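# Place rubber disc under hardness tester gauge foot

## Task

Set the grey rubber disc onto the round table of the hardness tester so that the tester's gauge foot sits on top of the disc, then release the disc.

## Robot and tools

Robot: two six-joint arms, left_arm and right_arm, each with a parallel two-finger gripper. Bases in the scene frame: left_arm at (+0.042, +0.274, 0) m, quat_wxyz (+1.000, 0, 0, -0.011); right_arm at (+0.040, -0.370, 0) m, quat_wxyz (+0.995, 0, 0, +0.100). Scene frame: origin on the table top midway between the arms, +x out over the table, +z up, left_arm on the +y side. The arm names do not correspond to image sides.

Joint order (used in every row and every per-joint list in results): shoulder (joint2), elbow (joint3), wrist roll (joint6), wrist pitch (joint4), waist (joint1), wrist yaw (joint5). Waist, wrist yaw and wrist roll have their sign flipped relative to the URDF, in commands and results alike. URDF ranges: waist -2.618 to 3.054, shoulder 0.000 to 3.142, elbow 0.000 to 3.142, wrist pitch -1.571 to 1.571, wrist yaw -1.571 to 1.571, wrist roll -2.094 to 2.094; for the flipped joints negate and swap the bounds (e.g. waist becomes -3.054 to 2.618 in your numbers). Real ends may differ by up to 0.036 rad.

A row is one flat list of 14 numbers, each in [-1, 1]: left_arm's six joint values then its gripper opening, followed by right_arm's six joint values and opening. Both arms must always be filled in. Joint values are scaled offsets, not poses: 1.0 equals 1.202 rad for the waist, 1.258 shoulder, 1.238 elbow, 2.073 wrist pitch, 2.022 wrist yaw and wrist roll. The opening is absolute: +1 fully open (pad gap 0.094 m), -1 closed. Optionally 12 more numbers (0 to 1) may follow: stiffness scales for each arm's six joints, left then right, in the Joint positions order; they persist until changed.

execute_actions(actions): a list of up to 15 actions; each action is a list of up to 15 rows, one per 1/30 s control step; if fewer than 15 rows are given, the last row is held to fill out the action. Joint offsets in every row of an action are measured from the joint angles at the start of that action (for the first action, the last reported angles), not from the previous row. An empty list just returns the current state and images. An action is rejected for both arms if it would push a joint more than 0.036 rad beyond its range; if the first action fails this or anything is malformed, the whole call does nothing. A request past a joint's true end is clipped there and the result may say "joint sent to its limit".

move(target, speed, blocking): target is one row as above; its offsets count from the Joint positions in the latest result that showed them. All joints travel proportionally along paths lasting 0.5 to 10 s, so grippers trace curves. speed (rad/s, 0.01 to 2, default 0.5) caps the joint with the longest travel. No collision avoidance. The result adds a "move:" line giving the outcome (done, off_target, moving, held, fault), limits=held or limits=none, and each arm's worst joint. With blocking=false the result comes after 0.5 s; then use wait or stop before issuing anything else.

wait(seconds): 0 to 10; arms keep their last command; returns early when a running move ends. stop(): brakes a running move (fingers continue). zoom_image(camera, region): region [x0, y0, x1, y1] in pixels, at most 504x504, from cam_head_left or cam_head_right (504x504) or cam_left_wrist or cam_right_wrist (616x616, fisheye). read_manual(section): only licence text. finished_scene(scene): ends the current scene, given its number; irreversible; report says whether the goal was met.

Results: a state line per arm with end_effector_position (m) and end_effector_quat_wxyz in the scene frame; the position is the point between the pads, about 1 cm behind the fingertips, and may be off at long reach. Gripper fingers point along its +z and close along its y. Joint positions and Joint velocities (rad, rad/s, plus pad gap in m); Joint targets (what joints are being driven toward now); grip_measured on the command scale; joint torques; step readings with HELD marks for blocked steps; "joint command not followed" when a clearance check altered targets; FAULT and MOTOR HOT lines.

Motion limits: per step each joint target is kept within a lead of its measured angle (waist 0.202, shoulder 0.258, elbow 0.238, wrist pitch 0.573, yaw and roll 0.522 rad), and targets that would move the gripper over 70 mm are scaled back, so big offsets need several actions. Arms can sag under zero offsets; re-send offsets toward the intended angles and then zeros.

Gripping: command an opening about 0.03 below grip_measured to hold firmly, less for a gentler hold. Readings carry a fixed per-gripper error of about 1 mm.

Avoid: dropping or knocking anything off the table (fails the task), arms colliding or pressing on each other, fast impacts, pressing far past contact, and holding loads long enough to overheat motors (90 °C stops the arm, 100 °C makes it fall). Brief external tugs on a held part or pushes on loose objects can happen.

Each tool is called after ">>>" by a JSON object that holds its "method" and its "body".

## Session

>>> {"method": "execute_actions", "body": {"actions": []}}

Scene clock: 0.00 s.
left_arm: end_effector_position=(+0.4734, +0.0226, +0.1264) grip_measured=+1.000 end_effector_quat_wxyz=(+0.382, -0.010, +0.691, -0.613) | right_arm: end_effector_position=(+0.4779, -0.3159, +0.3290) grip_measured=+1.000 end_effector_quat_wxyz=(+0.165, +0.565, +0.746, +0.310)
Joint names: [shoulder, elbow, wrist roll, wrist pitch, waist, wrist yaw]
Joint positions: left_arm=[ 2.152  0.813  1.065  1.396  0.277 -0.7    0.094] | right_arm=[ 1.8    2.16  -1.404 -1.258  0.189  0.274  0.094]
Joint velocities: left_arm=[ 0.002 -0.017 -0.022 -0.066 -0.017  0.007  0.   ] | right_arm=[-0.002 -0.002 -0.066 -0.051 -0.007  0.066  0.   ]
Joint torques (N m, as the arm reports them, + toward a larger Joint positions number): no reading
Motor temperatures (°C, as the motors report them): left_arm=[27 28 24 29 26 25] | right_arm=[25 31 25 43 24 24]
Joint targets: left_arm=[2.148 0.817 1.058 1.393 0.277 -0.699] | right_arm=[1.799 2.162 -1.401 -1.273 0.189 0.273]
Joint stiffness scale: left_arm=[1. 1. 1. 1. 1. 1.] | right_arm=[1. 1. 1. 1. 1. 1.]

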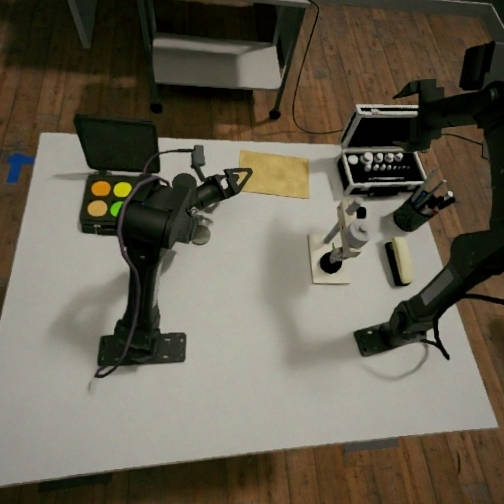

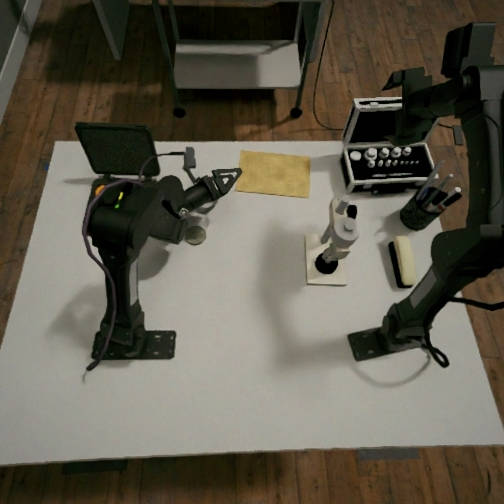

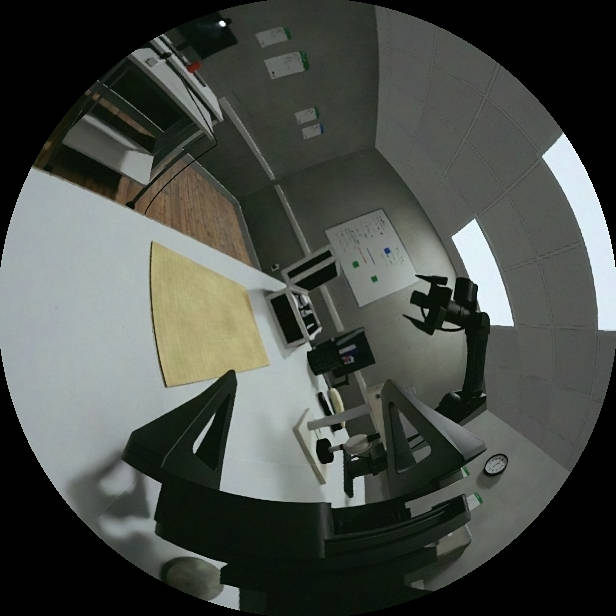

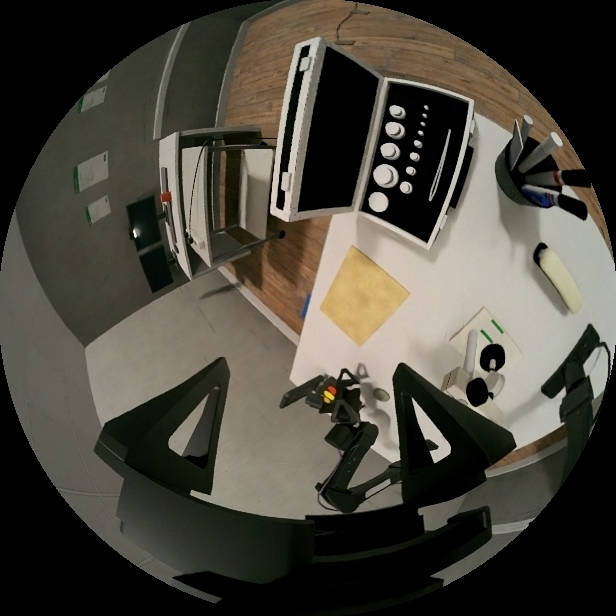

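>>> {"method": "zoom_image", "body": {"camera": "cam_head_left", "region": [280, 180, 400, 300]}}

>>> {"method": "zoom_image", "body": {"camera": "cam_head_right", "region": [140, 180, 260, 300]}}

Region (280, 180, 400, 300) of cam_head_left's 504x504 image, scaled by 4.200, with more detail than that image has.

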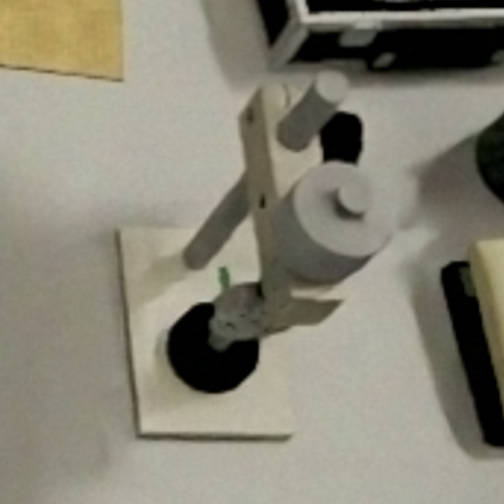

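Region (140, 180, 260, 300) of cam_head_right's 504x504 image, scaled by 4.200, with more detail than that image has.

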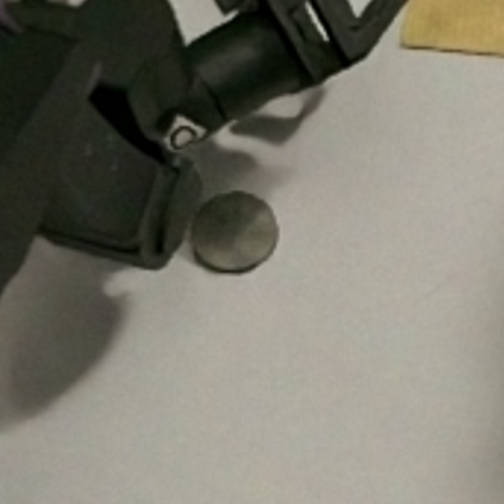

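>>> {"method": "move", "body": {"target": [-0.586,-0.471,-0.53,-0.374,0.126,0.349,1, -0.832,-0.928,0.697,0.189,-0.495,-0.135,-0.2], "speed": 0.8}}

Scene clock: 18.50 s.
left_arm: end_effector_position=(+0.3517, +0.1292, +0.0420) grip_measured=+1.000 end_effector_quat_wxyz=(+0.472, +0.191, +0.854, -0.106) | right_arm: end_effector_position=(+0.2503, -0.2231, +0.2792) grip_measured=-0.198 end_effector_quat_wxyz=(+0.439, -0.262, +0.848, +0.141)
Joint names: [shoulder, elbow, wrist roll, wrist pitch, waist, wrist yaw]
Joint positions: left_arm=[ 1.443  0.244  0.001  0.638  0.419 -0.001  0.094] | right_arm=[ 0.773  1.025 -0.003 -0.865 -0.396  0.013  0.038]
Joint velocities: left_arm=[ 0.002 -0.002 -0.022 -0.037  0.007  0.037  0.   ] | right_arm=[ 0.002 -0.017  0.066  0.007 -0.002  0.022  0.001]
Joint torques (N m, as the arm reports them, + toward a larger Joint positions number): left_arm=[-6.59  4.33 -0.07  1.67  0.7   0.01] | right_arm=[-1.26  6.03  0.08  1.44 -0.68 -0.13]
Motor temperatures (°C, as the motors report them): left_arm=[30 29 24 31 26 25] | right_arm=[27 32 25 44 24 24]
Joint targets: left_arm=[1.415 0.230 -0.007 0.621 0.428 0.006] | right_arm=[0.753 1.011 0.005 -0.866 -0.406 0.001]
Joint stiffness scale: left_arm=[1. 1. 1. 1. 1. 1.] | right_arm=[1. 1. 1. 1. 1. 1.]
move: off_target (left_arm); limits=none; left_arm: farthest joint: the shoulder, 0.028 radians from its target (0.737 radians at the start); right_arm: farthest joint: the shoulder, 0.019 radians from its target (1.047 radians at the start)

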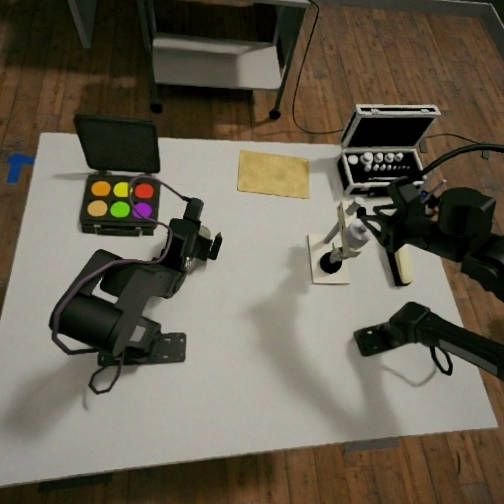

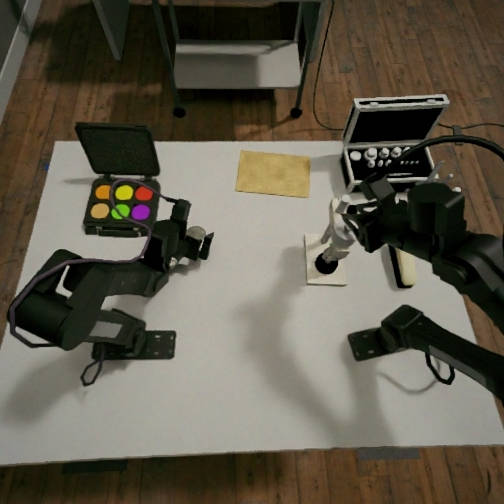

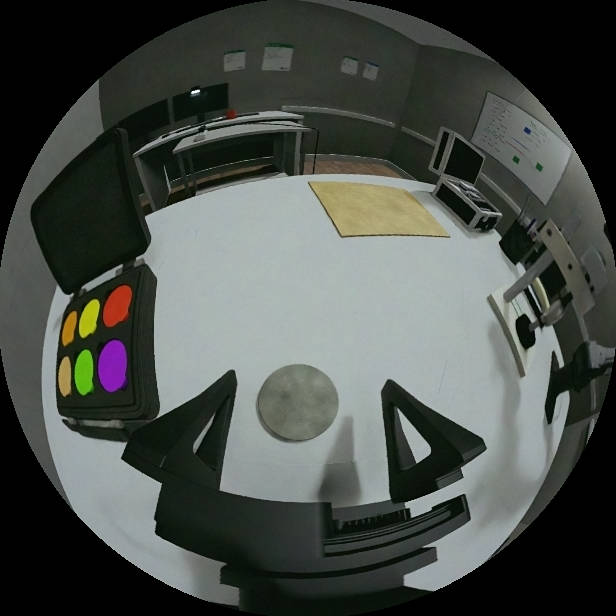

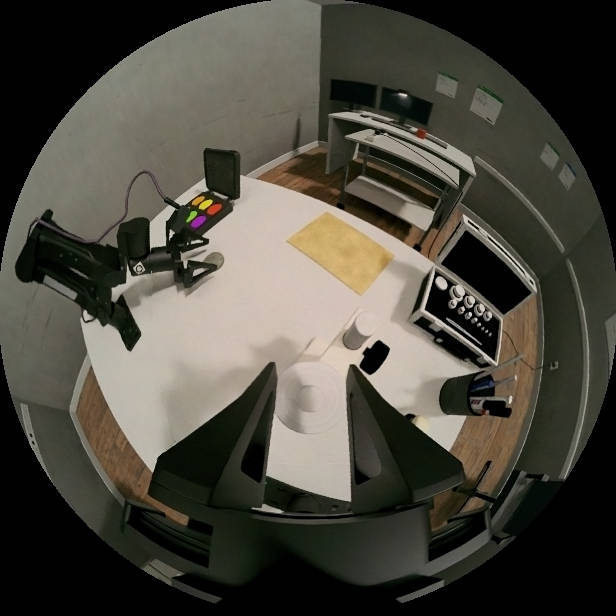

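>>> {"method": "move", "body": {"target": [0.21,-0.054,0,0.154,-0.018,0,0.6, 0,-0.086,0,0,0,0,-0.2], "speed": 0.25}}

Scene clock: 26.70 s.
left_arm: end_effector_position=(+0.3542, +0.1325, +0.0131) grip_measured=+0.602 end_effector_quat_wxyz=(+0.481, +0.185, +0.851, -0.105) | right_arm: end_effector_position=(+0.2477, -0.2249, +0.2410) grip_measured=-0.198 end_effector_quat_wxyz=(+0.402, -0.268, +0.866, +0.130)
Joint names: [shoulder, elbow, wrist roll, wrist pitch, waist, wrist yaw]
Joint positions: left_arm=[ 1.687  0.196  0.001  0.949  0.407 -0.001  0.075] | right_arm=[ 0.773  0.932 -0.002 -0.859 -0.396  0.012  0.038]
Joint velocities: left_arm=[-0.012  0.002 -0.007 -0.081  0.012 -0.007  0.001] | right_arm=[-0.002 -0.022  0.022 -0.007  0.002 -0.022  0.001]
Joint torques (N m, as the arm reports them, + toward a larger Joint positions number): left_arm=[-3.82  2.43  0.03  1.87 -0.87 -0.03] | right_arm=[-0.06  6.24  0.03  1.33  0.02  0.01]
Motor temperatures (°C, as the motors report them): left_arm=[29 29 24 31 26 25] | right_arm=[26 32 25 45 24 24]
Joint targets: left_arm=[1.707 0.177 0.001 0.957 0.397 -0.001] | right_arm=[0.773 0.919 -0.003 -0.864 -0.396 0.012]
Joint stiffness scale: left_arm=[1. 1. 1. 1. 1. 1.] | right_arm=[1. 1. 1. 1. 1. 1.]
move: done; limits=none; left_arm: farthest joint: the shoulder, 0.020 radians from its target (0.265 radians at the start); right_arm: farthest joint: the elbow, 0.014 radians from its target (0.106 radians at the start)

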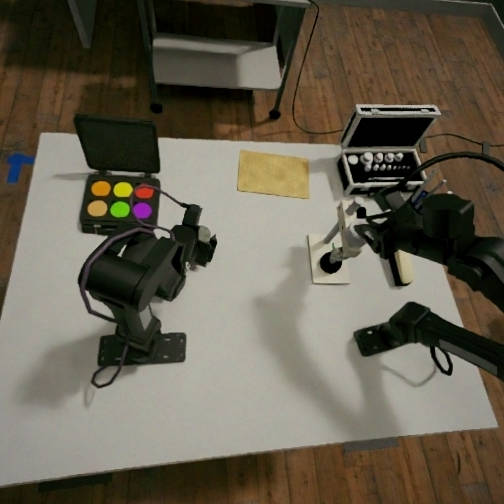

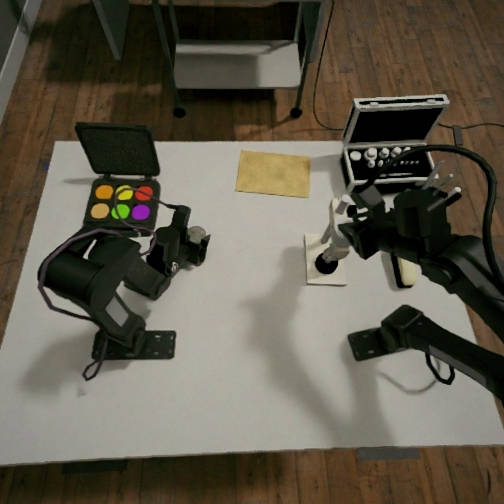

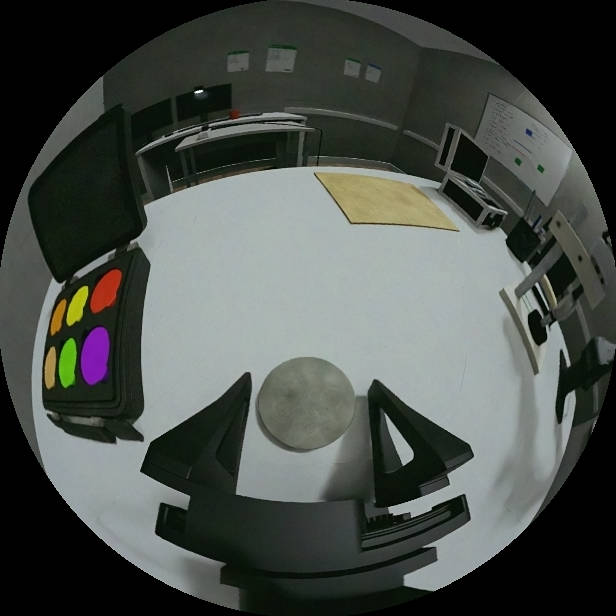

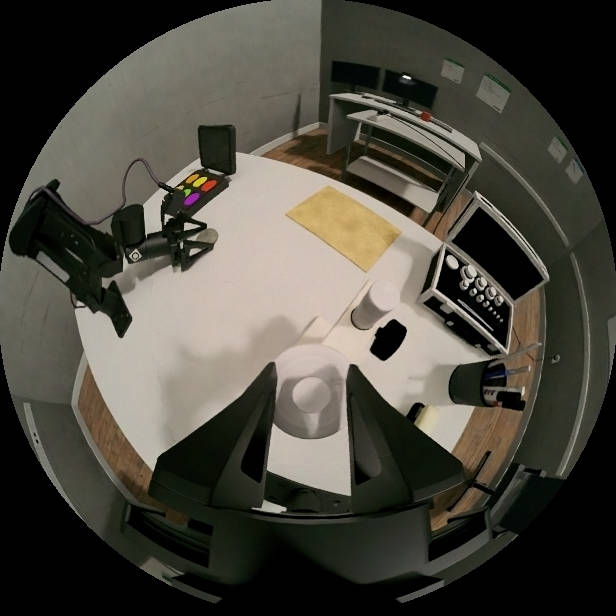

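>>> {"method": "execute_actions", "body": {"actions": [[[0,0,0,-0.008,0,0,0.4,0,-0.014,0,-0.003,0,0,-0.4],[0,0,0,-0.012,0,0,0.4,0,-0.017,0,-0.003,0,0,-0.4],[0,0,0,-0.016,0,0,0.4,0,-0.020,0,-0.003,0,0,-0.4],[0,0,0,-0.018,0,0,0.4,0,-0.022,0,-0.003,0,0,-0.4]],[[0,0,0,-0.004,0,0,0.3,0,0,0,0,0,0,-0.6],[0,0,0,-0.004,0,0,0.27,0,0,0,0,0,0,-0.63],[0,0,0,-0.004,0,0,0.24,0,0,0,0,0,0,-0.66],[0,0,0,-0.004,0,0,0.19,0,0,0,0,0,0,-0.7]]]}}

Scene clock: 30.93 s.
left_arm: end_effector_position=(+0.3524, +0.1334, +0.0098) grip_measured=+0.234 end_effector_quat_wxyz=(+0.474, +0.186, +0.854, -0.103) | right_arm: end_effector_position=(+0.2477, -0.2249, +0.2373) grip_measured=-0.642 end_effector_quat_wxyz=(+0.399, -0.268, +0.867, +0.129)
Joint names: [shoulder, elbow, wrist roll, wrist pitch, waist, wrist yaw]
Joint positions: left_arm=[ 1.687  0.196  0.001  0.934  0.407 -0.     0.058] | right_arm=[ 0.773  0.921 -0.002 -0.855 -0.396  0.012  0.017]
Joint velocities: left_arm=[-0.012 -0.012 -0.022 -0.022  0.002 -0.007 -0.   ] | right_arm=[ 0.012 -0.002 -0.037 -0.022  0.012  0.022 -0.001]
Joint torques (N m, as the arm reports them, + toward a larger Joint positions number): left_arm=[-5.34  3.96  0.02  1.75 -0.06 -0.04] | right_arm=[-0.06  7.41  0.02  1.37  0.03  0.  ]
Motor temperatures (°C, as the motors report them): left_arm=[29 29 24 32 26 25] | right_arm=[26 32 25 45 24 24]
Joint targets: left_arm=[1.687 0.196 0.001 0.926 0.407 -0.001] | right_arm=[0.773 0.921 -0.002 -0.856 -0.396 0.012]
Joint stiffness scale: left_arm=[1. 1. 1. 1. 1. 1.] | right_arm=[1. 1. 1. 1. 1. 1.]
Step readings (joint positions; steps 1 to 15: 1st action; 16 to 30: 2nd action):
0: left_arm=[1.687 0.196 0.001 0.950 0.407 -0.001] | right_arm=[0.773 0.932 -0.002 -0.859 -0.396 0.012]
1: left_arm=[1.687 0.196 0.001 0.950 0.407 -0.001] | right_arm=[0.773 0.932 -0.002 -0.859 -0.396 0.012]
2: left_arm=[1.687 0.196 0.001 0.949 0.407 -0.001] | right_arm=[0.773 0.932 -0.002 -0.859 -0.396 0.012]
4: left_arm=[1.687 0.196 0.001 0.944 0.407 -0.001] | right_arm=[0.773 0.928 -0.002 -0.858 -0.396 0.012]
8: left_arm=[1.687 0.196 0.001 0.934 0.407 -0.001] | right_arm=[0.773 0.921 -0.002 -0.855 -0.396 0.012]
15: left_arm=[1.687 0.196 0.001 0.934 0.407 -0.001] | right_arm=[0.773 0.921 -0.002 -0.855 -0.396 0.012]
16: left_arm=[1.687 0.196 0.001 0.934 0.407 -0.000] | right_arm=[0.773 0.921 -0.002 -0.855 -0.396 0.012]
17: left_arm=[1.687 0.196 0.001 0.934 0.407 -0.000] | right_arm=[0.773 0.921 -0.002 -0.855 -0.396 0.012]
19: left_arm=[1.687 0.196 0.001 0.934 0.407 -0.000] | right_arm=[0.773 0.921 -0.002 -0.855 -0.396 0.012]
23: left_arm=[1.687 0.196 0.001 0.934 0.407 -0.000] | right_arm=[0.773 0.921 -0.002 -0.855 -0.396 0.012]
30: Joint positions above

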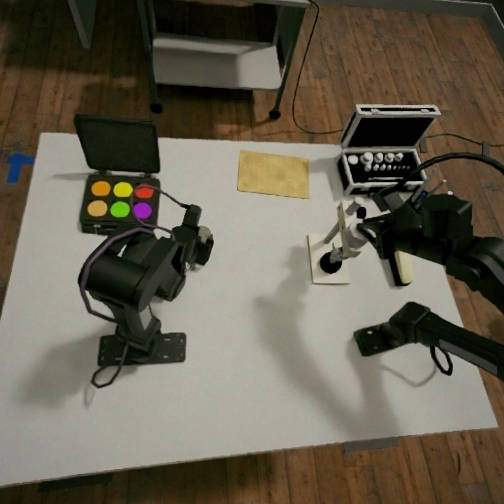

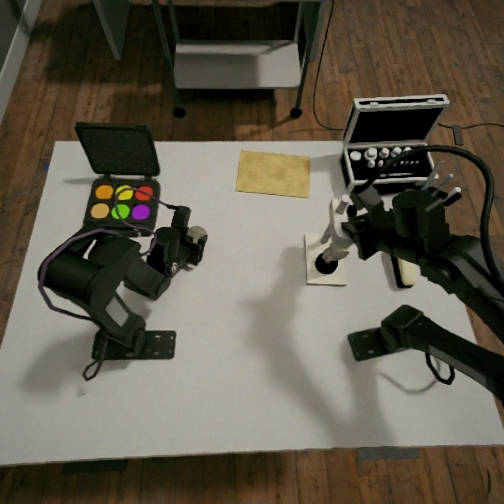

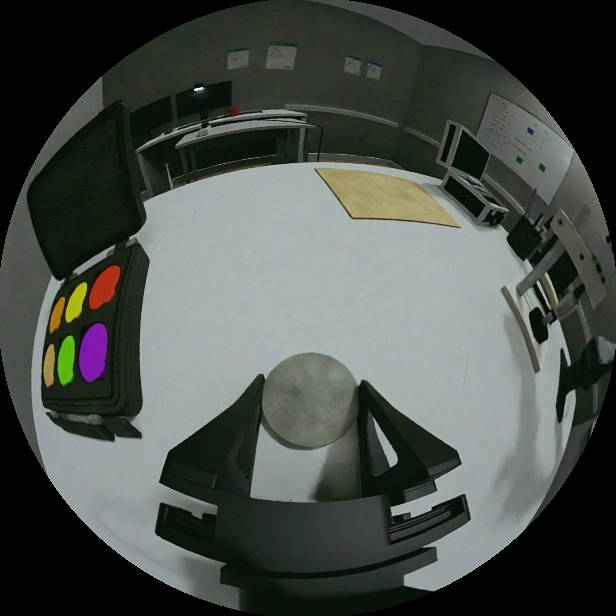

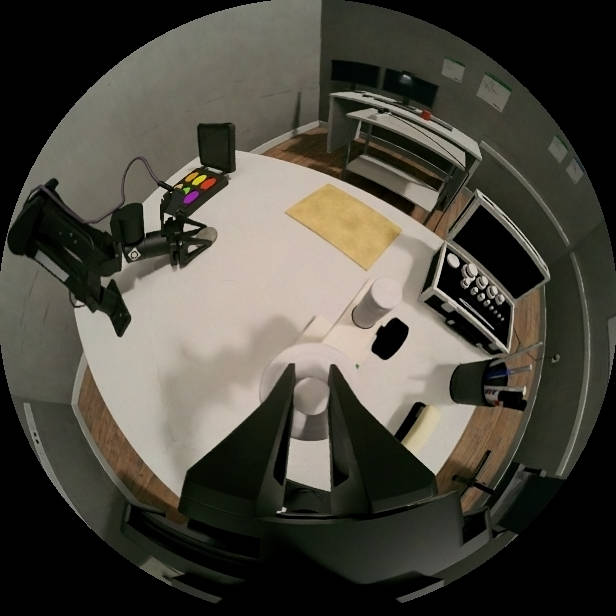

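>>> {"method": "execute_actions", "body": {"actions": [[[0,0.025,0,0,0,0,0.19,0,0,0,0,0,0,-0.7],[0,0.032,0,0,0,0,0.19,0,0,0,0,0,0,-0.7],[0,0.040,0,0,0,0,0.19,0,0,0,0,0,0,-0.7],[0,0.048,0,0,0,0,0.19,0,0,0,0,0,0,-0.7],[0,0.056,0,0,0,0,0.19,0,0,0,0,0,0,-0.7],[0,0.063,0,0,0,0,0.19,0,0,0,0,0,0,-0.7],[0,0.07,0,0,0,0,0.19,0,0,0,0,0,0,-0.7]]]}}

>>> {"method": "move", "body": {"target": [0.286,0.374,0,0.027,0.63,0,0.19, 0.003,0.12,0,0.055,0,0,-0.7], "speed": 0.5}}

Scene clock: 41.47 s.
left_arm: end_effector_position=(+0.3747, +0.1232, +0.0304) grip_measured=+0.234 end_effector_quat_wxyz=(+0.503, +0.182, +0.838, -0.110) | right_arm: end_effector_position=(+0.2477, -0.2249, +0.2373) grip_measured=-0.642 end_effector_quat_wxyz=(+0.399, -0.268, +0.867, +0.129)
Joint names: [shoulder, elbow, wrist roll, wrist pitch, waist, wrist yaw]
Joint positions: left_arm=[ 1.687  0.263  0.001  0.935  0.407 -0.     0.058] | right_arm=[ 0.773  0.921 -0.002 -0.855 -0.396  0.012  0.017]
Joint velocities: left_arm=[ 0.007 -0.017 -0.007  0.125 -0.002  0.022 -0.001] | right_arm=[ 0.017 -0.002  0.007 -0.051 -0.012  0.081  0.001]
Joint torques (N m, as the arm reports them, + toward a larger Joint positions number): left_arm=[-5.76  5.98  0.02  1.89 -0.06 -0.03] | right_arm=[-0.08  7.42  0.03  1.38  0.02  0.01]
Motor temperatures (°C, as the motors report them): left_arm=[28 29 24 32 26 25] | right_arm=[25 33 25 45 24 24]
Joint targets: left_arm=[1.687 0.282 0.001 0.934 0.407 -0.000] | right_arm=[0.773 0.921 -0.002 -0.855 -0.396 0.012]
Joint stiffness scale: left_arm=[1. 1. 1. 1. 1. 1.] | right_arm=[1. 1. 1. 1. 1. 1.]
Step readings (joint positions):
0: left_arm=[1.687 0.196 0.001 0.934 0.407 -0.000] | right_arm=[0.773 0.921 -0.002 -0.855 -0.396 0.012]
1: left_arm=[1.687 0.196 0.001 0.934 0.407 -0.000] | right_arm=[0.773 0.921 -0.002 -0.855 -0.396 0.012]
2: left_arm=[1.687 0.197 0.001 0.934 0.407 -0.000] | right_arm=[0.773 0.921 -0.002 -0.855 -0.396 0.012]
4: left_arm=[1.687 0.209 0.001 0.931 0.407 -0.000] | right_arm=[0.773 0.921 -0.002 -0.855 -0.396 0.012]
8: left_arm=[1.687 0.251 0.001 0.931 0.407 -0.000] | right_arm=[0.773 0.921 -0.002 -0.855 -0.396 0.012]
15: Joint positions above

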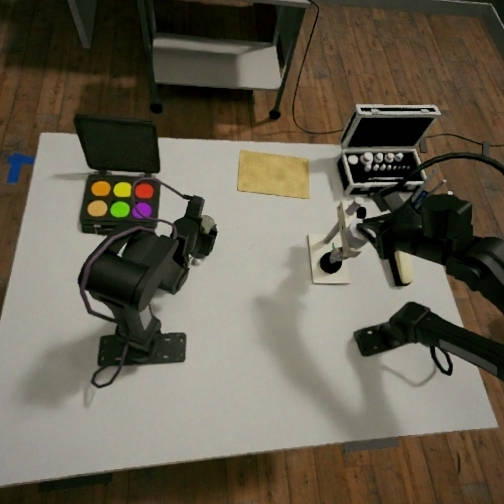

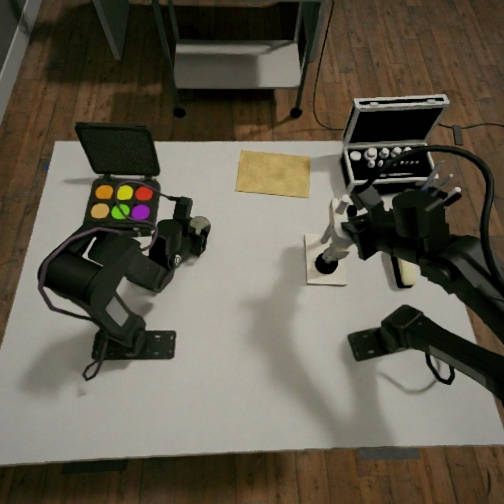

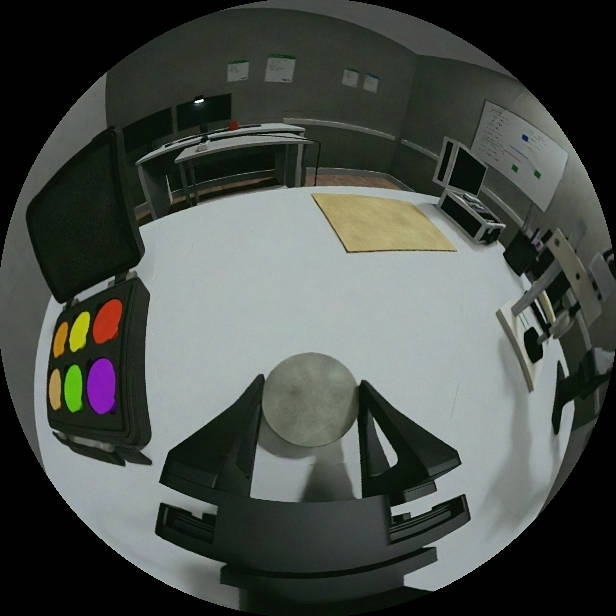

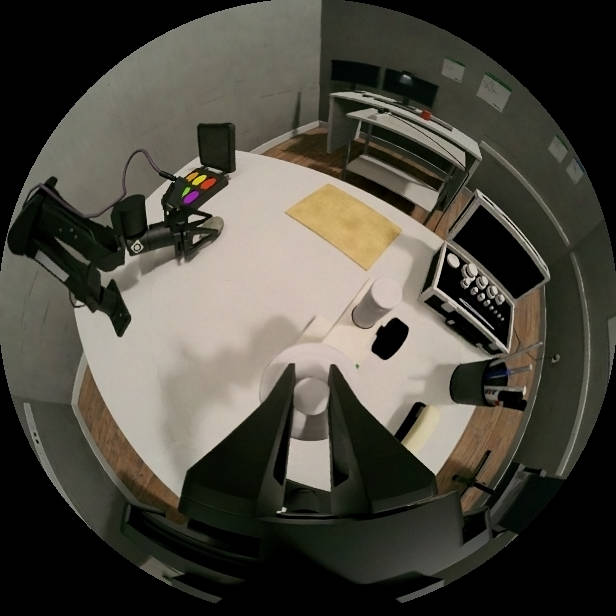

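Scene clock: 43.40 s.
left_arm: end_effector_position=(+0.2253, -0.1778, +0.0466) grip_measured=+0.234 end_effector_quat_wxyz=(+0.474, +0.459, +0.679, -0.322) | right_arm: end_effector_position=(+0.2482, -0.2246, +0.2559) grip_measured=-0.642 end_effector_quat_wxyz=(+0.402, -0.268, +0.866, +0.130)
Joint names: [shoulder, elbow, wrist roll, wrist pitch, waist, wrist yaw]
Joint positions: left_arm=[ 2.03   0.702  0.001  0.977  1.165 -0.003  0.058] | right_arm=[ 0.799  1.002 -0.002 -0.902 -0.396  0.012  0.017]
Joint velocities: left_arm=[ 0.007  0.002  0.022 -0.022 -0.002 -0.007 -0.   ] | right_arm=[-0.002 -0.012 -0.007  0.022  0.017  0.11  -0.001]
Joint torques (N m, as the arm reports them, + toward a larger Joint positions number): left_arm=[-8.39  7.05  0.03  2.04 -0.14 -0.02] | right_arm=[-1.76 12.99  0.03  2.72  0.    0.  ]
Motor temperatures (°C, as the motors report them): left_arm=[28 29 24 32 26 25] | right_arm=[25 33 25 46 24 24]
Joint targets: left_arm=[2.047 0.726 0.001 0.991 1.164 -0.000] | right_arm=[0.776 1.070 -0.002 -0.740 -0.396 0.012]
Joint stiffness scale: left_arm=[1. 1. 1. 1. 1. 1.] | right_arm=[1. 1. 1. 1. 1. 1.]
move: off_target (left_arm, right_arm); limits=none; left_arm: farthest joint: the elbow, 0.024 radians from its target (0.463 radians at the start); right_arm: farthest joint: the wrist pitch, 0.161 radians from its target (0.114 radians at the start)

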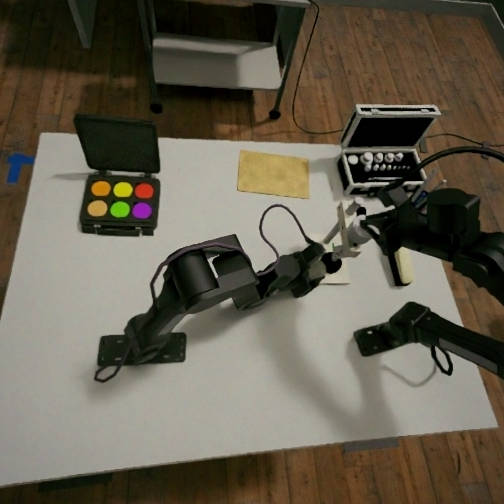

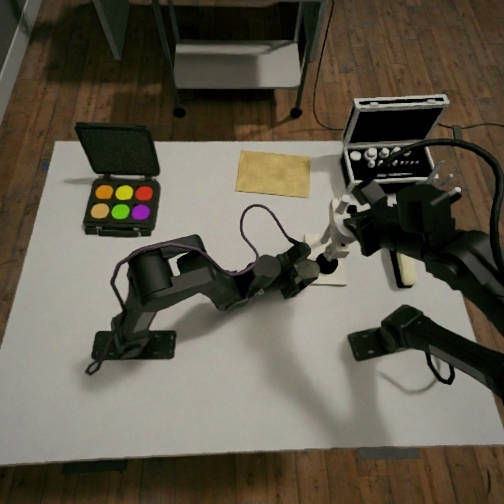

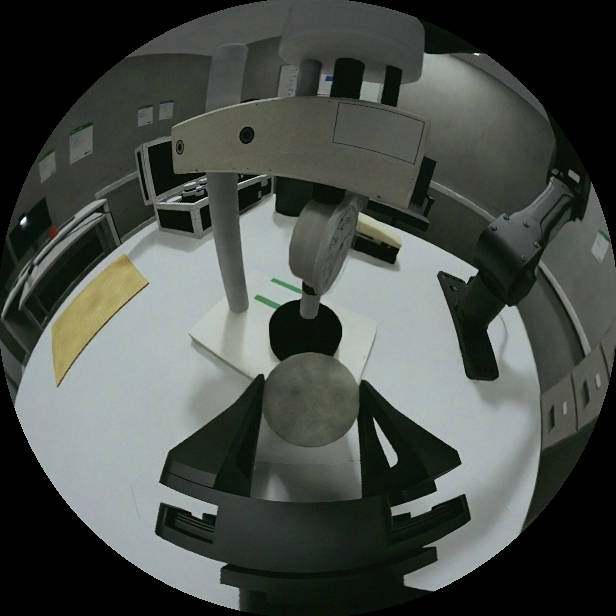

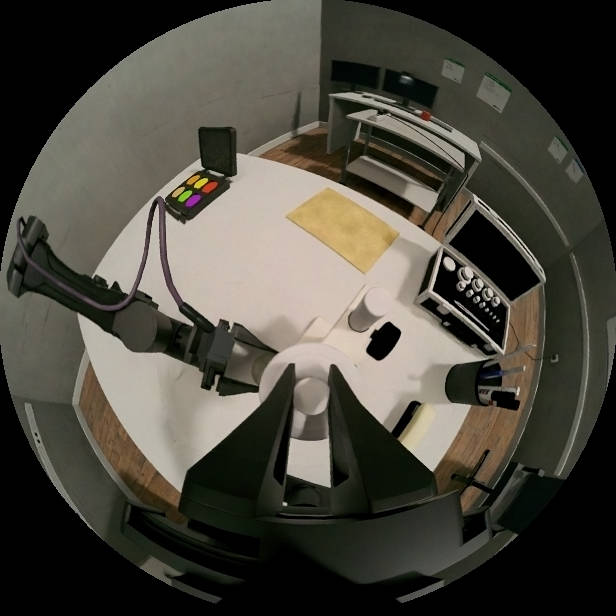

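>>> {"method": "execute_actions", "body": {"actions": [[[0.016,0.024,0,-0.008,-0.008,0,0.19,-0.018,0.057,0,0.08,0,0,-0.7],[0.020,0.029,0,-0.011,-0.010,0,0.19,-0.018,0.058,0,0.08,0,0,-0.7],[0.024,0.035,0,-0.014,-0.012,0,0.19,-0.018,0.059,0,0.08,0,0,-0.7],[0.028,0.041,0,-0.017,-0.014,0,0.19,-0.018,0.059,0,0.08,0,0,-0.7],[0.032,0.047,0,-0.020,-0.016,0,0.19,-0.018,0.059,0,0.08,0,0,-0.7],[0.036,0.053,0,-0.023,-0.016,0,0.19,-0.018,0.059,0,0.08,0,0,-0.7],[0.039,0.059,0,-0.026,-0.016,0,0.19,-0.018,0.059,0,0.08,0,0,-0.7],[0.042,0.065,0,-0.028,-0.016,0,0.19,-0.018,0.059,0,0.08,0,0,-0.7],[0.045,0.071,0,-0.030,-0.016,0,0.19,-0.018,0.059,0,0.08,0,0,-0.7],[0.048,0.077,0,-0.030,-0.016,0,0.19,-0.018,0.059,0,0.08,0,0,-0.7],[0.051,0.083,0,-0.030,-0.016,0,0.19,-0.018,0.059,0,0.08,0,0,-0.7],[0.054,0.088,0,-0.030,-0.016,0,0.19,-0.018,0.059,0,0.08,0,0,-0.7]]]}}

Scene clock: 55.63 s.
left_arm: end_effector_position=(+0.2377, -0.1920, +0.0407) grip_measured=+0.234 end_effector_quat_wxyz=(+0.471, +0.457, +0.685, -0.315) | right_arm: end_effector_position=(+0.2482, -0.2246, +0.2559) grip_measured=-0.642 end_effector_quat_wxyz=(+0.402, -0.268, +0.866, +0.130)
Joint names: [shoulder, elbow, wrist roll, wrist pitch, waist, wrist yaw]
Joint positions: left_arm=[ 2.081  0.785  0.001  0.931  1.153 -0.003  0.058] | right_arm=[ 0.799  1.002 -0.002 -0.902 -0.396  0.012  0.017]
Joint velocities: left_arm=[-0.002  0.022 -0.037  0.037  0.007  0.007 -0.   ] | right_arm=[ 0.002 -0.007  0.051 -0.037  0.012  0.007 -0.001]
Joint torques (N m, as the arm reports them, + toward a larger Joint positions number): left_arm=[-9.13  7.02  0.02  1.76 -0.65 -0.04] | right_arm=[-1.69 13.45  0.02  2.74  0.01  0.  ]
Motor temperatures (°C, as the motors report them): left_arm=[29 30 24 33 26 25] | right_arm=[25 36 25 54 24 24]
Joint targets: left_arm=[2.098 0.811 0.001 0.915 1.145 -0.003] | right_arm=[0.777 1.075 -0.002 -0.736 -0.396 0.012]
Joint stiffness scale: left_arm=[1. 1. 1. 1. 1. 1.] | right_arm=[1. 1. 1. 1. 1. 1.]
Step readings (joint positions):
0: left_arm=[2.030 0.702 0.001 0.977 1.165 -0.003] | right_arm=[0.799 1.002 -0.002 -0.902 -0.396 0.012]
1: left_arm=[2.030 0.702 0.001 0.977 1.165 -0.003] | right_arm=[0.799 1.002 -0.002 -0.902 -0.396 0.012]
2: left_arm=[2.030 0.703 0.001 0.975 1.165 -0.003] | right_arm=[0.799 1.002 -0.002 -0.902 -0.396 0.012]
4: left_arm=[2.036 0.714 0.001 0.969 1.163 -0.003] | right_arm=[0.799 1.002 -0.002 -0.902 -0.396 0.012]
8: left_arm=[2.058 0.746 0.001 0.952 1.155 -0.003] | right_arm=[0.799 1.002 -0.002 -0.902 -0.396 0.012]
15: Joint positions above

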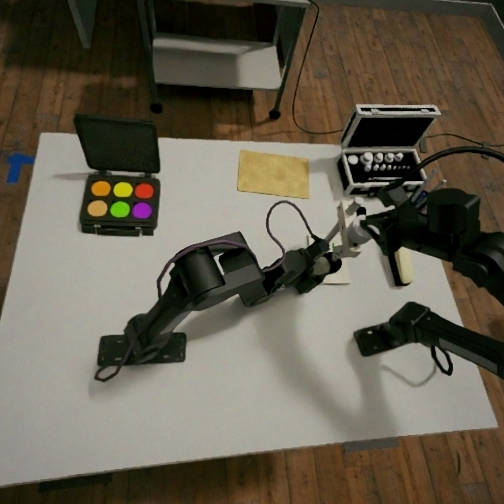

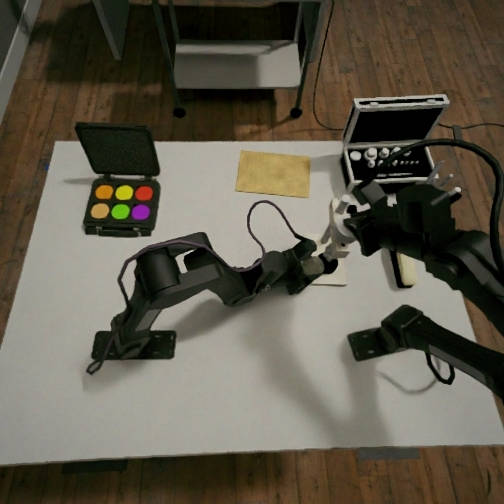

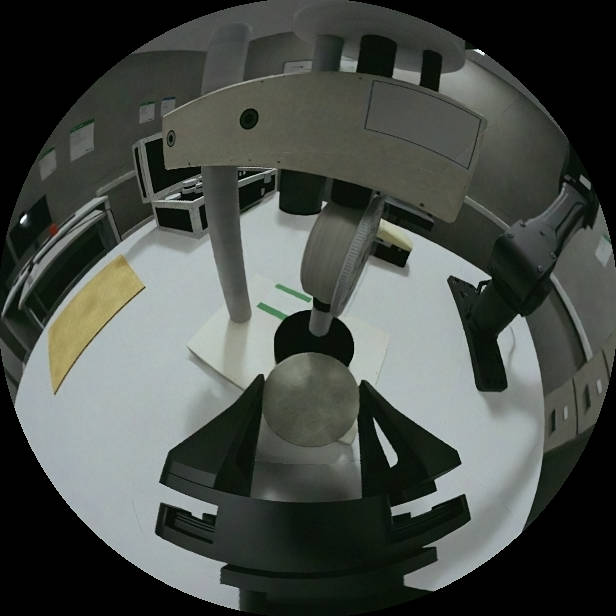

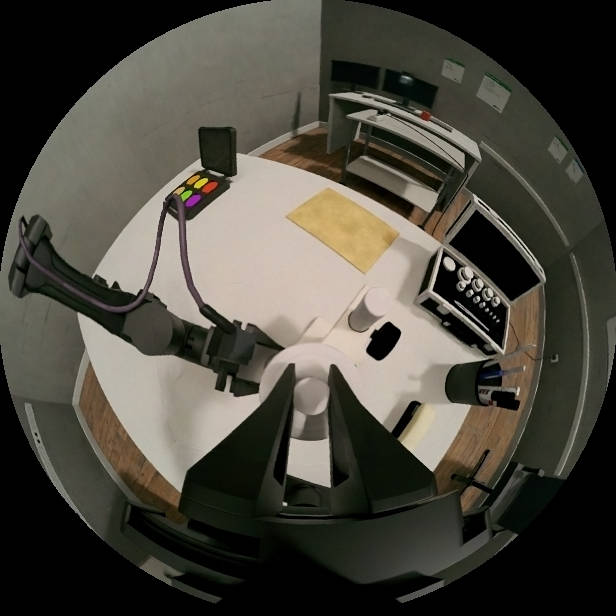

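>>> {"method": "execute_actions", "body": {"actions": [[[0.015,0.025,0,-0.012,0,0,0.19,-0.018,0.055,0,0.08,0,0,-0.7],[0.017,0.030,0,-0.014,0,0,0.19,-0.018,0.055,0,0.08,0,0,-0.7],[0.019,0.035,0,-0.016,0,0,0.19,-0.018,0.055,0,0.08,0,0,-0.7],[0.021,0.040,0,-0.018,0,0,0.19,-0.018,0.055,0,0.08,0,0,-0.7],[0.023,0.045,0,-0.020,0,0,0.19,-0.018,0.055,0,0.08,0,0,-0.7],[0.025,0.050,0,-0.022,0,0,0.19,-0.018,0.055,0,0.08,0,0,-0.7],[0.027,0.055,0,-0.024,0,0,0.19,-0.018,0.055,0,0.08,0,0,-0.7],[0.029,0.060,0,-0.026,0,0,0.19,-0.018,0.055,0,0.08,0,0,-0.7],[0.031,0.065,0,-0.028,0,0,0.19,-0.018,0.055,0,0.08,0,0,-0.7],[0.033,0.070,0,-0.030,0,0,0.19,-0.018,0.055,0,0.08,0,0,-0.7],[0.035,0.076,0,-0.032,0,0,0.19,-0.018,0.055,0,0.08,0,0,-0.7]],[[0.014,0.025,0,-0.012,0,0,0.19,-0.018,0.055,0,0.08,0,0,-0.7],[0.016,0.030,0,-0.014,0,0,0.19,-0.018,0.055,0,0.08,0,0,-0.7],[0.017,0.035,0,-0.016,0,0,0.19,-0.018,0.055,0,0.08,0,0,-0.7],[0.019,0.040,0,-0.018,0,0,0.19,-0.018,0.055,0,0.08,0,0,-0.7],[0.021,0.045,0,-0.020,0,0,0.19,-0.018,0.055,0,0.08,0,0,-0.7],[0.022,0.050,0,-0.022,0,0,0.19,-0.018,0.055,0,0.08,0,0,-0.7],[0.024,0.055,0,-0.024,0,0,0.19,-0.018,0.055,0,0.08,0,0,-0.7],[0.026,0.060,0,-0.026,0,0,0.19,-0.018,0.055,0,0.08,0,0,-0.7],[0.028,0.065,0,-0.028,0,0,0.19,-0.018,0.055,0,0.08,0,0,-0.7],[0.029,0.070,0,-0.030,0,0,0.19,-0.018,0.055,0,0.08,0,0,-0.7],[0.031,0.076,0,-0.031,0,0,0.19,-0.018,0.055,0,0.08,0,0,-0.7]]]}}

>>> {"method": "zoom_image", "body": {"camera": "cam_head_right", "region": [270, 205, 370, 305]}}

Scene clock: 67.53 s.
left_arm: end_effector_position=(+0.2491, -0.2190, +0.0441) grip_measured=+0.234 end_effector_quat_wxyz=(+0.469, +0.458, +0.687, -0.314) | right_arm: end_effector_position=(+0.2482, -0.2246, +0.2559) grip_measured=-0.642 end_effector_quat_wxyz=(+0.402, -0.268, +0.866, +0.130)
Joint names: [shoulder, elbow, wrist roll, wrist pitch, waist, wrist yaw]
Joint positions: left_arm=[ 2.13   0.923  0.001  0.835  1.153 -0.003  0.058] | right_arm=[ 0.799  1.002 -0.002 -0.902 -0.396  0.012  0.017]
Joint velocities: left_arm=[-0.002  0.007 -0.037 -0.051  0.012 -0.066  0.   ] | right_arm=[0.012 0.007 0.007 0.007 0.012 0.037 0.   ]
Joint torques (N m, as the arm reports them, + toward a larger Joint positions number): left_arm=[-9.79  7.95  0.02  1.81 -0.08 -0.03] | right_arm=[-1.7  12.98  0.03  2.75  0.    0.01]
Motor temperatures (°C, as the motors report them): left_arm=[30 30 24 33 26 25] | right_arm=[25 38 25 59 24 24]
Joint targets: left_arm=[2.147 0.949 0.001 0.820 1.153 -0.003] | right_arm=[0.777 1.070 -0.002 -0.736 -0.396 0.012]
Joint stiffness scale: left_arm=[1. 1. 1. 1. 1. 1.] | right_arm=[1. 1. 1. 1. 1. 1.]
Step readings (joint positions; steps 1 to 15: 1st action; 16 to 30: 2nd action):
0: left_arm=[2.081 0.786 0.001 0.927 1.153 -0.003] | right_arm=[0.799 1.002 -0.002 -0.902 -0.396 0.012]
1: left_arm=[2.081 0.786 0.001 0.926 1.153 -0.003] | right_arm=[0.799 1.002 -0.002 -0.902 -0.396 0.012]
2: left_arm=[2.081 0.788 0.001 0.923 1.153 -0.003] | right_arm=[0.799 1.002 -0.002 -0.902 -0.396 0.012]
4: left_arm=[2.085 0.797 0.001 0.916 1.153 -0.003] | right_arm=[0.799 1.002 -0.002 -0.902 -0.396 0.012]
8: left_arm=[2.096 0.824 0.001 0.903 1.153 -0.003] | right_arm=[0.799 1.002 -0.002 -0.902 -0.396 0.012]
15: left_arm=[2.107 0.855 0.001 0.884 1.153 -0.003] | right_arm=[0.799 1.002 -0.002 -0.902 -0.396 0.012]
16: left_arm=[2.107 0.856 0.001 0.882 1.153 -0.003] | right_arm=[0.799 1.002 -0.002 -0.902 -0.396 0.012]
17: left_arm=[2.107 0.858 0.001 0.878 1.153 -0.003] | right_arm=[0.799 1.002 -0.002 -0.902 -0.396 0.012]
19: left_arm=[2.107 0.866 0.001 0.868 1.153 -0.003] | right_arm=[0.799 1.002 -0.002 -0.902 -0.396 0.012]
23: left_arm=[2.119 0.892 0.001 0.854 1.153 -0.003] | right_arm=[0.799 1.002 -0.002 -0.902 -0.396 0.012]
30: Joint positions above

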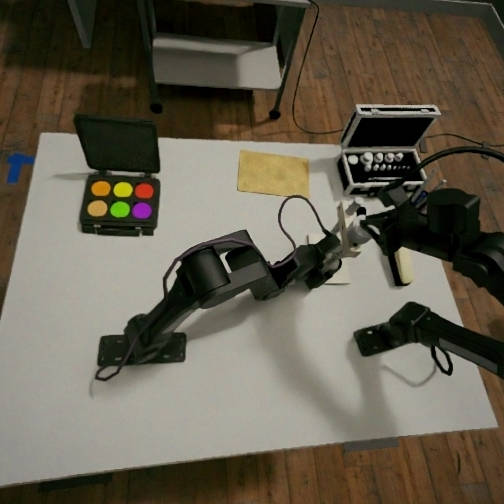

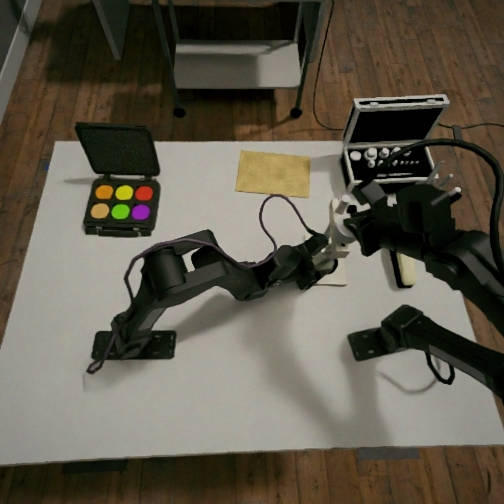

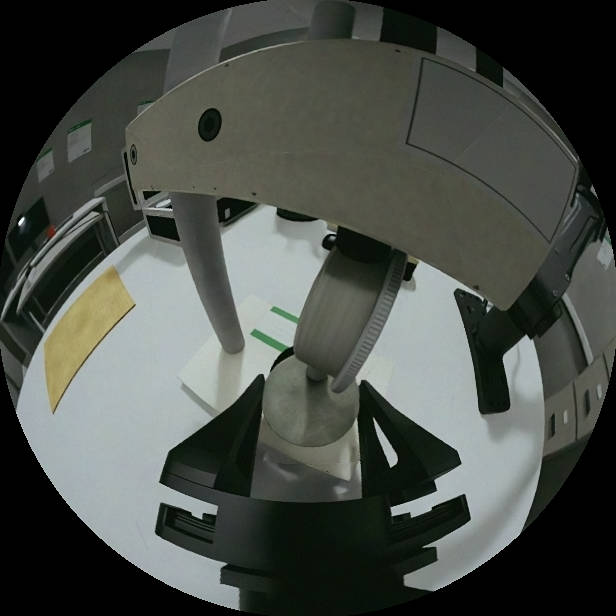

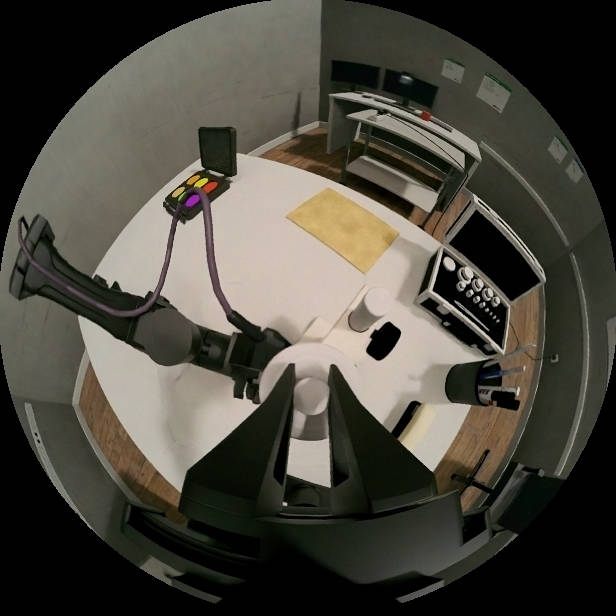

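Region (270, 205, 370, 305) of cam_head_right's 504x504 image, scaled by 5.040, with more detail than that image has.

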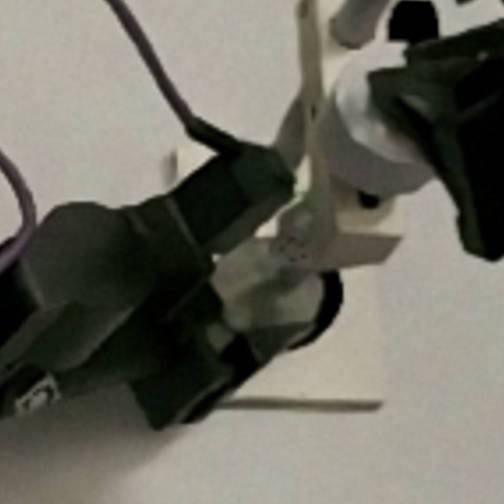

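>>> {"method": "execute_actions", "body": {"actions": []}}

Scene clock: 79.47 s.
left_arm: end_effector_position=(+0.2490, -0.2189, +0.0440) grip_measured=+0.234 end_effector_quat_wxyz=(+0.468, +0.458, +0.687, -0.313) | right_arm: end_effector_position=(+0.2482, -0.2246, +0.2559) grip_measured=-0.642 end_effector_quat_wxyz=(+0.402, -0.268, +0.866, +0.130)
Joint names: [shoulder, elbow, wrist roll, wrist pitch, waist, wrist yaw]
Joint positions: left_arm=[ 2.13   0.923  0.001  0.834  1.153 -0.003  0.058] | right_arm=[ 0.799  1.002 -0.002 -0.902 -0.396  0.012  0.017]
Joint velocities: left_arm=[ 0.007 -0.027 -0.051 -0.037 -0.002  0.007  0.   ] | right_arm=[ 0.007  0.007  0.007  0.022 -0.007 -0.007 -0.   ]
Joint torques (N m, as the arm reports them, + toward a larger Joint positions number): left_arm=[-9.96  7.82  0.02  1.8  -0.06 -0.03] | right_arm=[-1.7  13.02  0.02  2.73  0.    0.  ]
Motor temperatures (°C, as the motors report them): left_arm=[30 31 24 33 26 25] | right_arm=[25 39 25 62 24 24]
Joint targets: left_arm=[2.147 0.949 0.001 0.820 1.153 -0.003] | right_arm=[0.777 1.070 -0.002 -0.736 -0.396 0.012]
Joint stiffness scale: left_arm=[1. 1. 1. 1. 1. 1.] | right_arm=[1. 1. 1. 1. 1. 1.]

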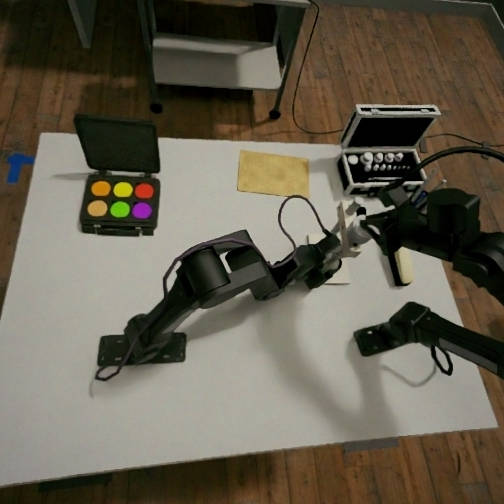

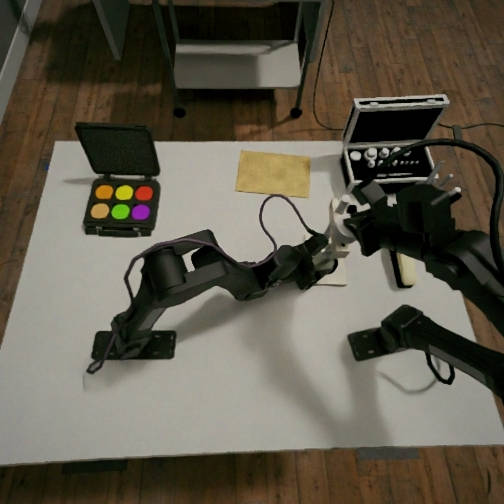

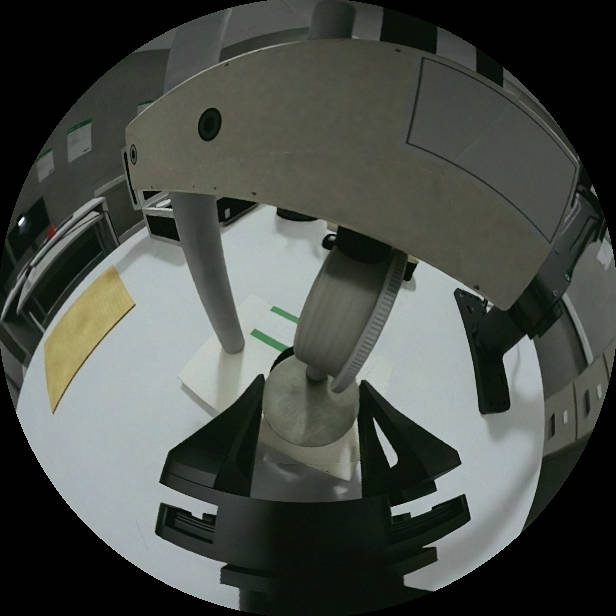

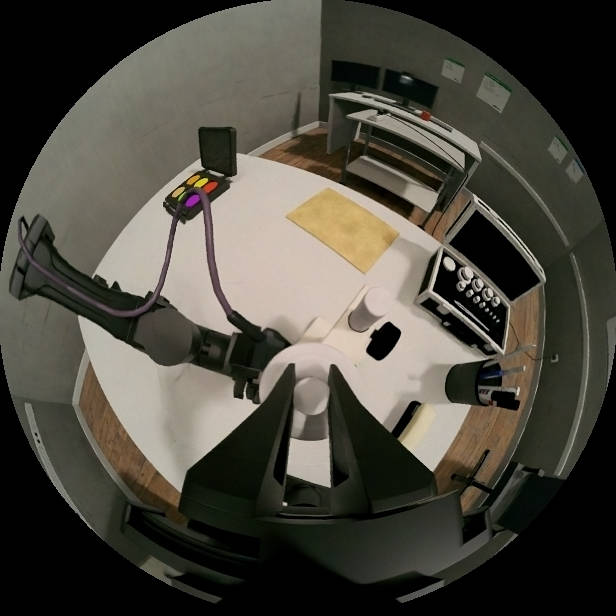

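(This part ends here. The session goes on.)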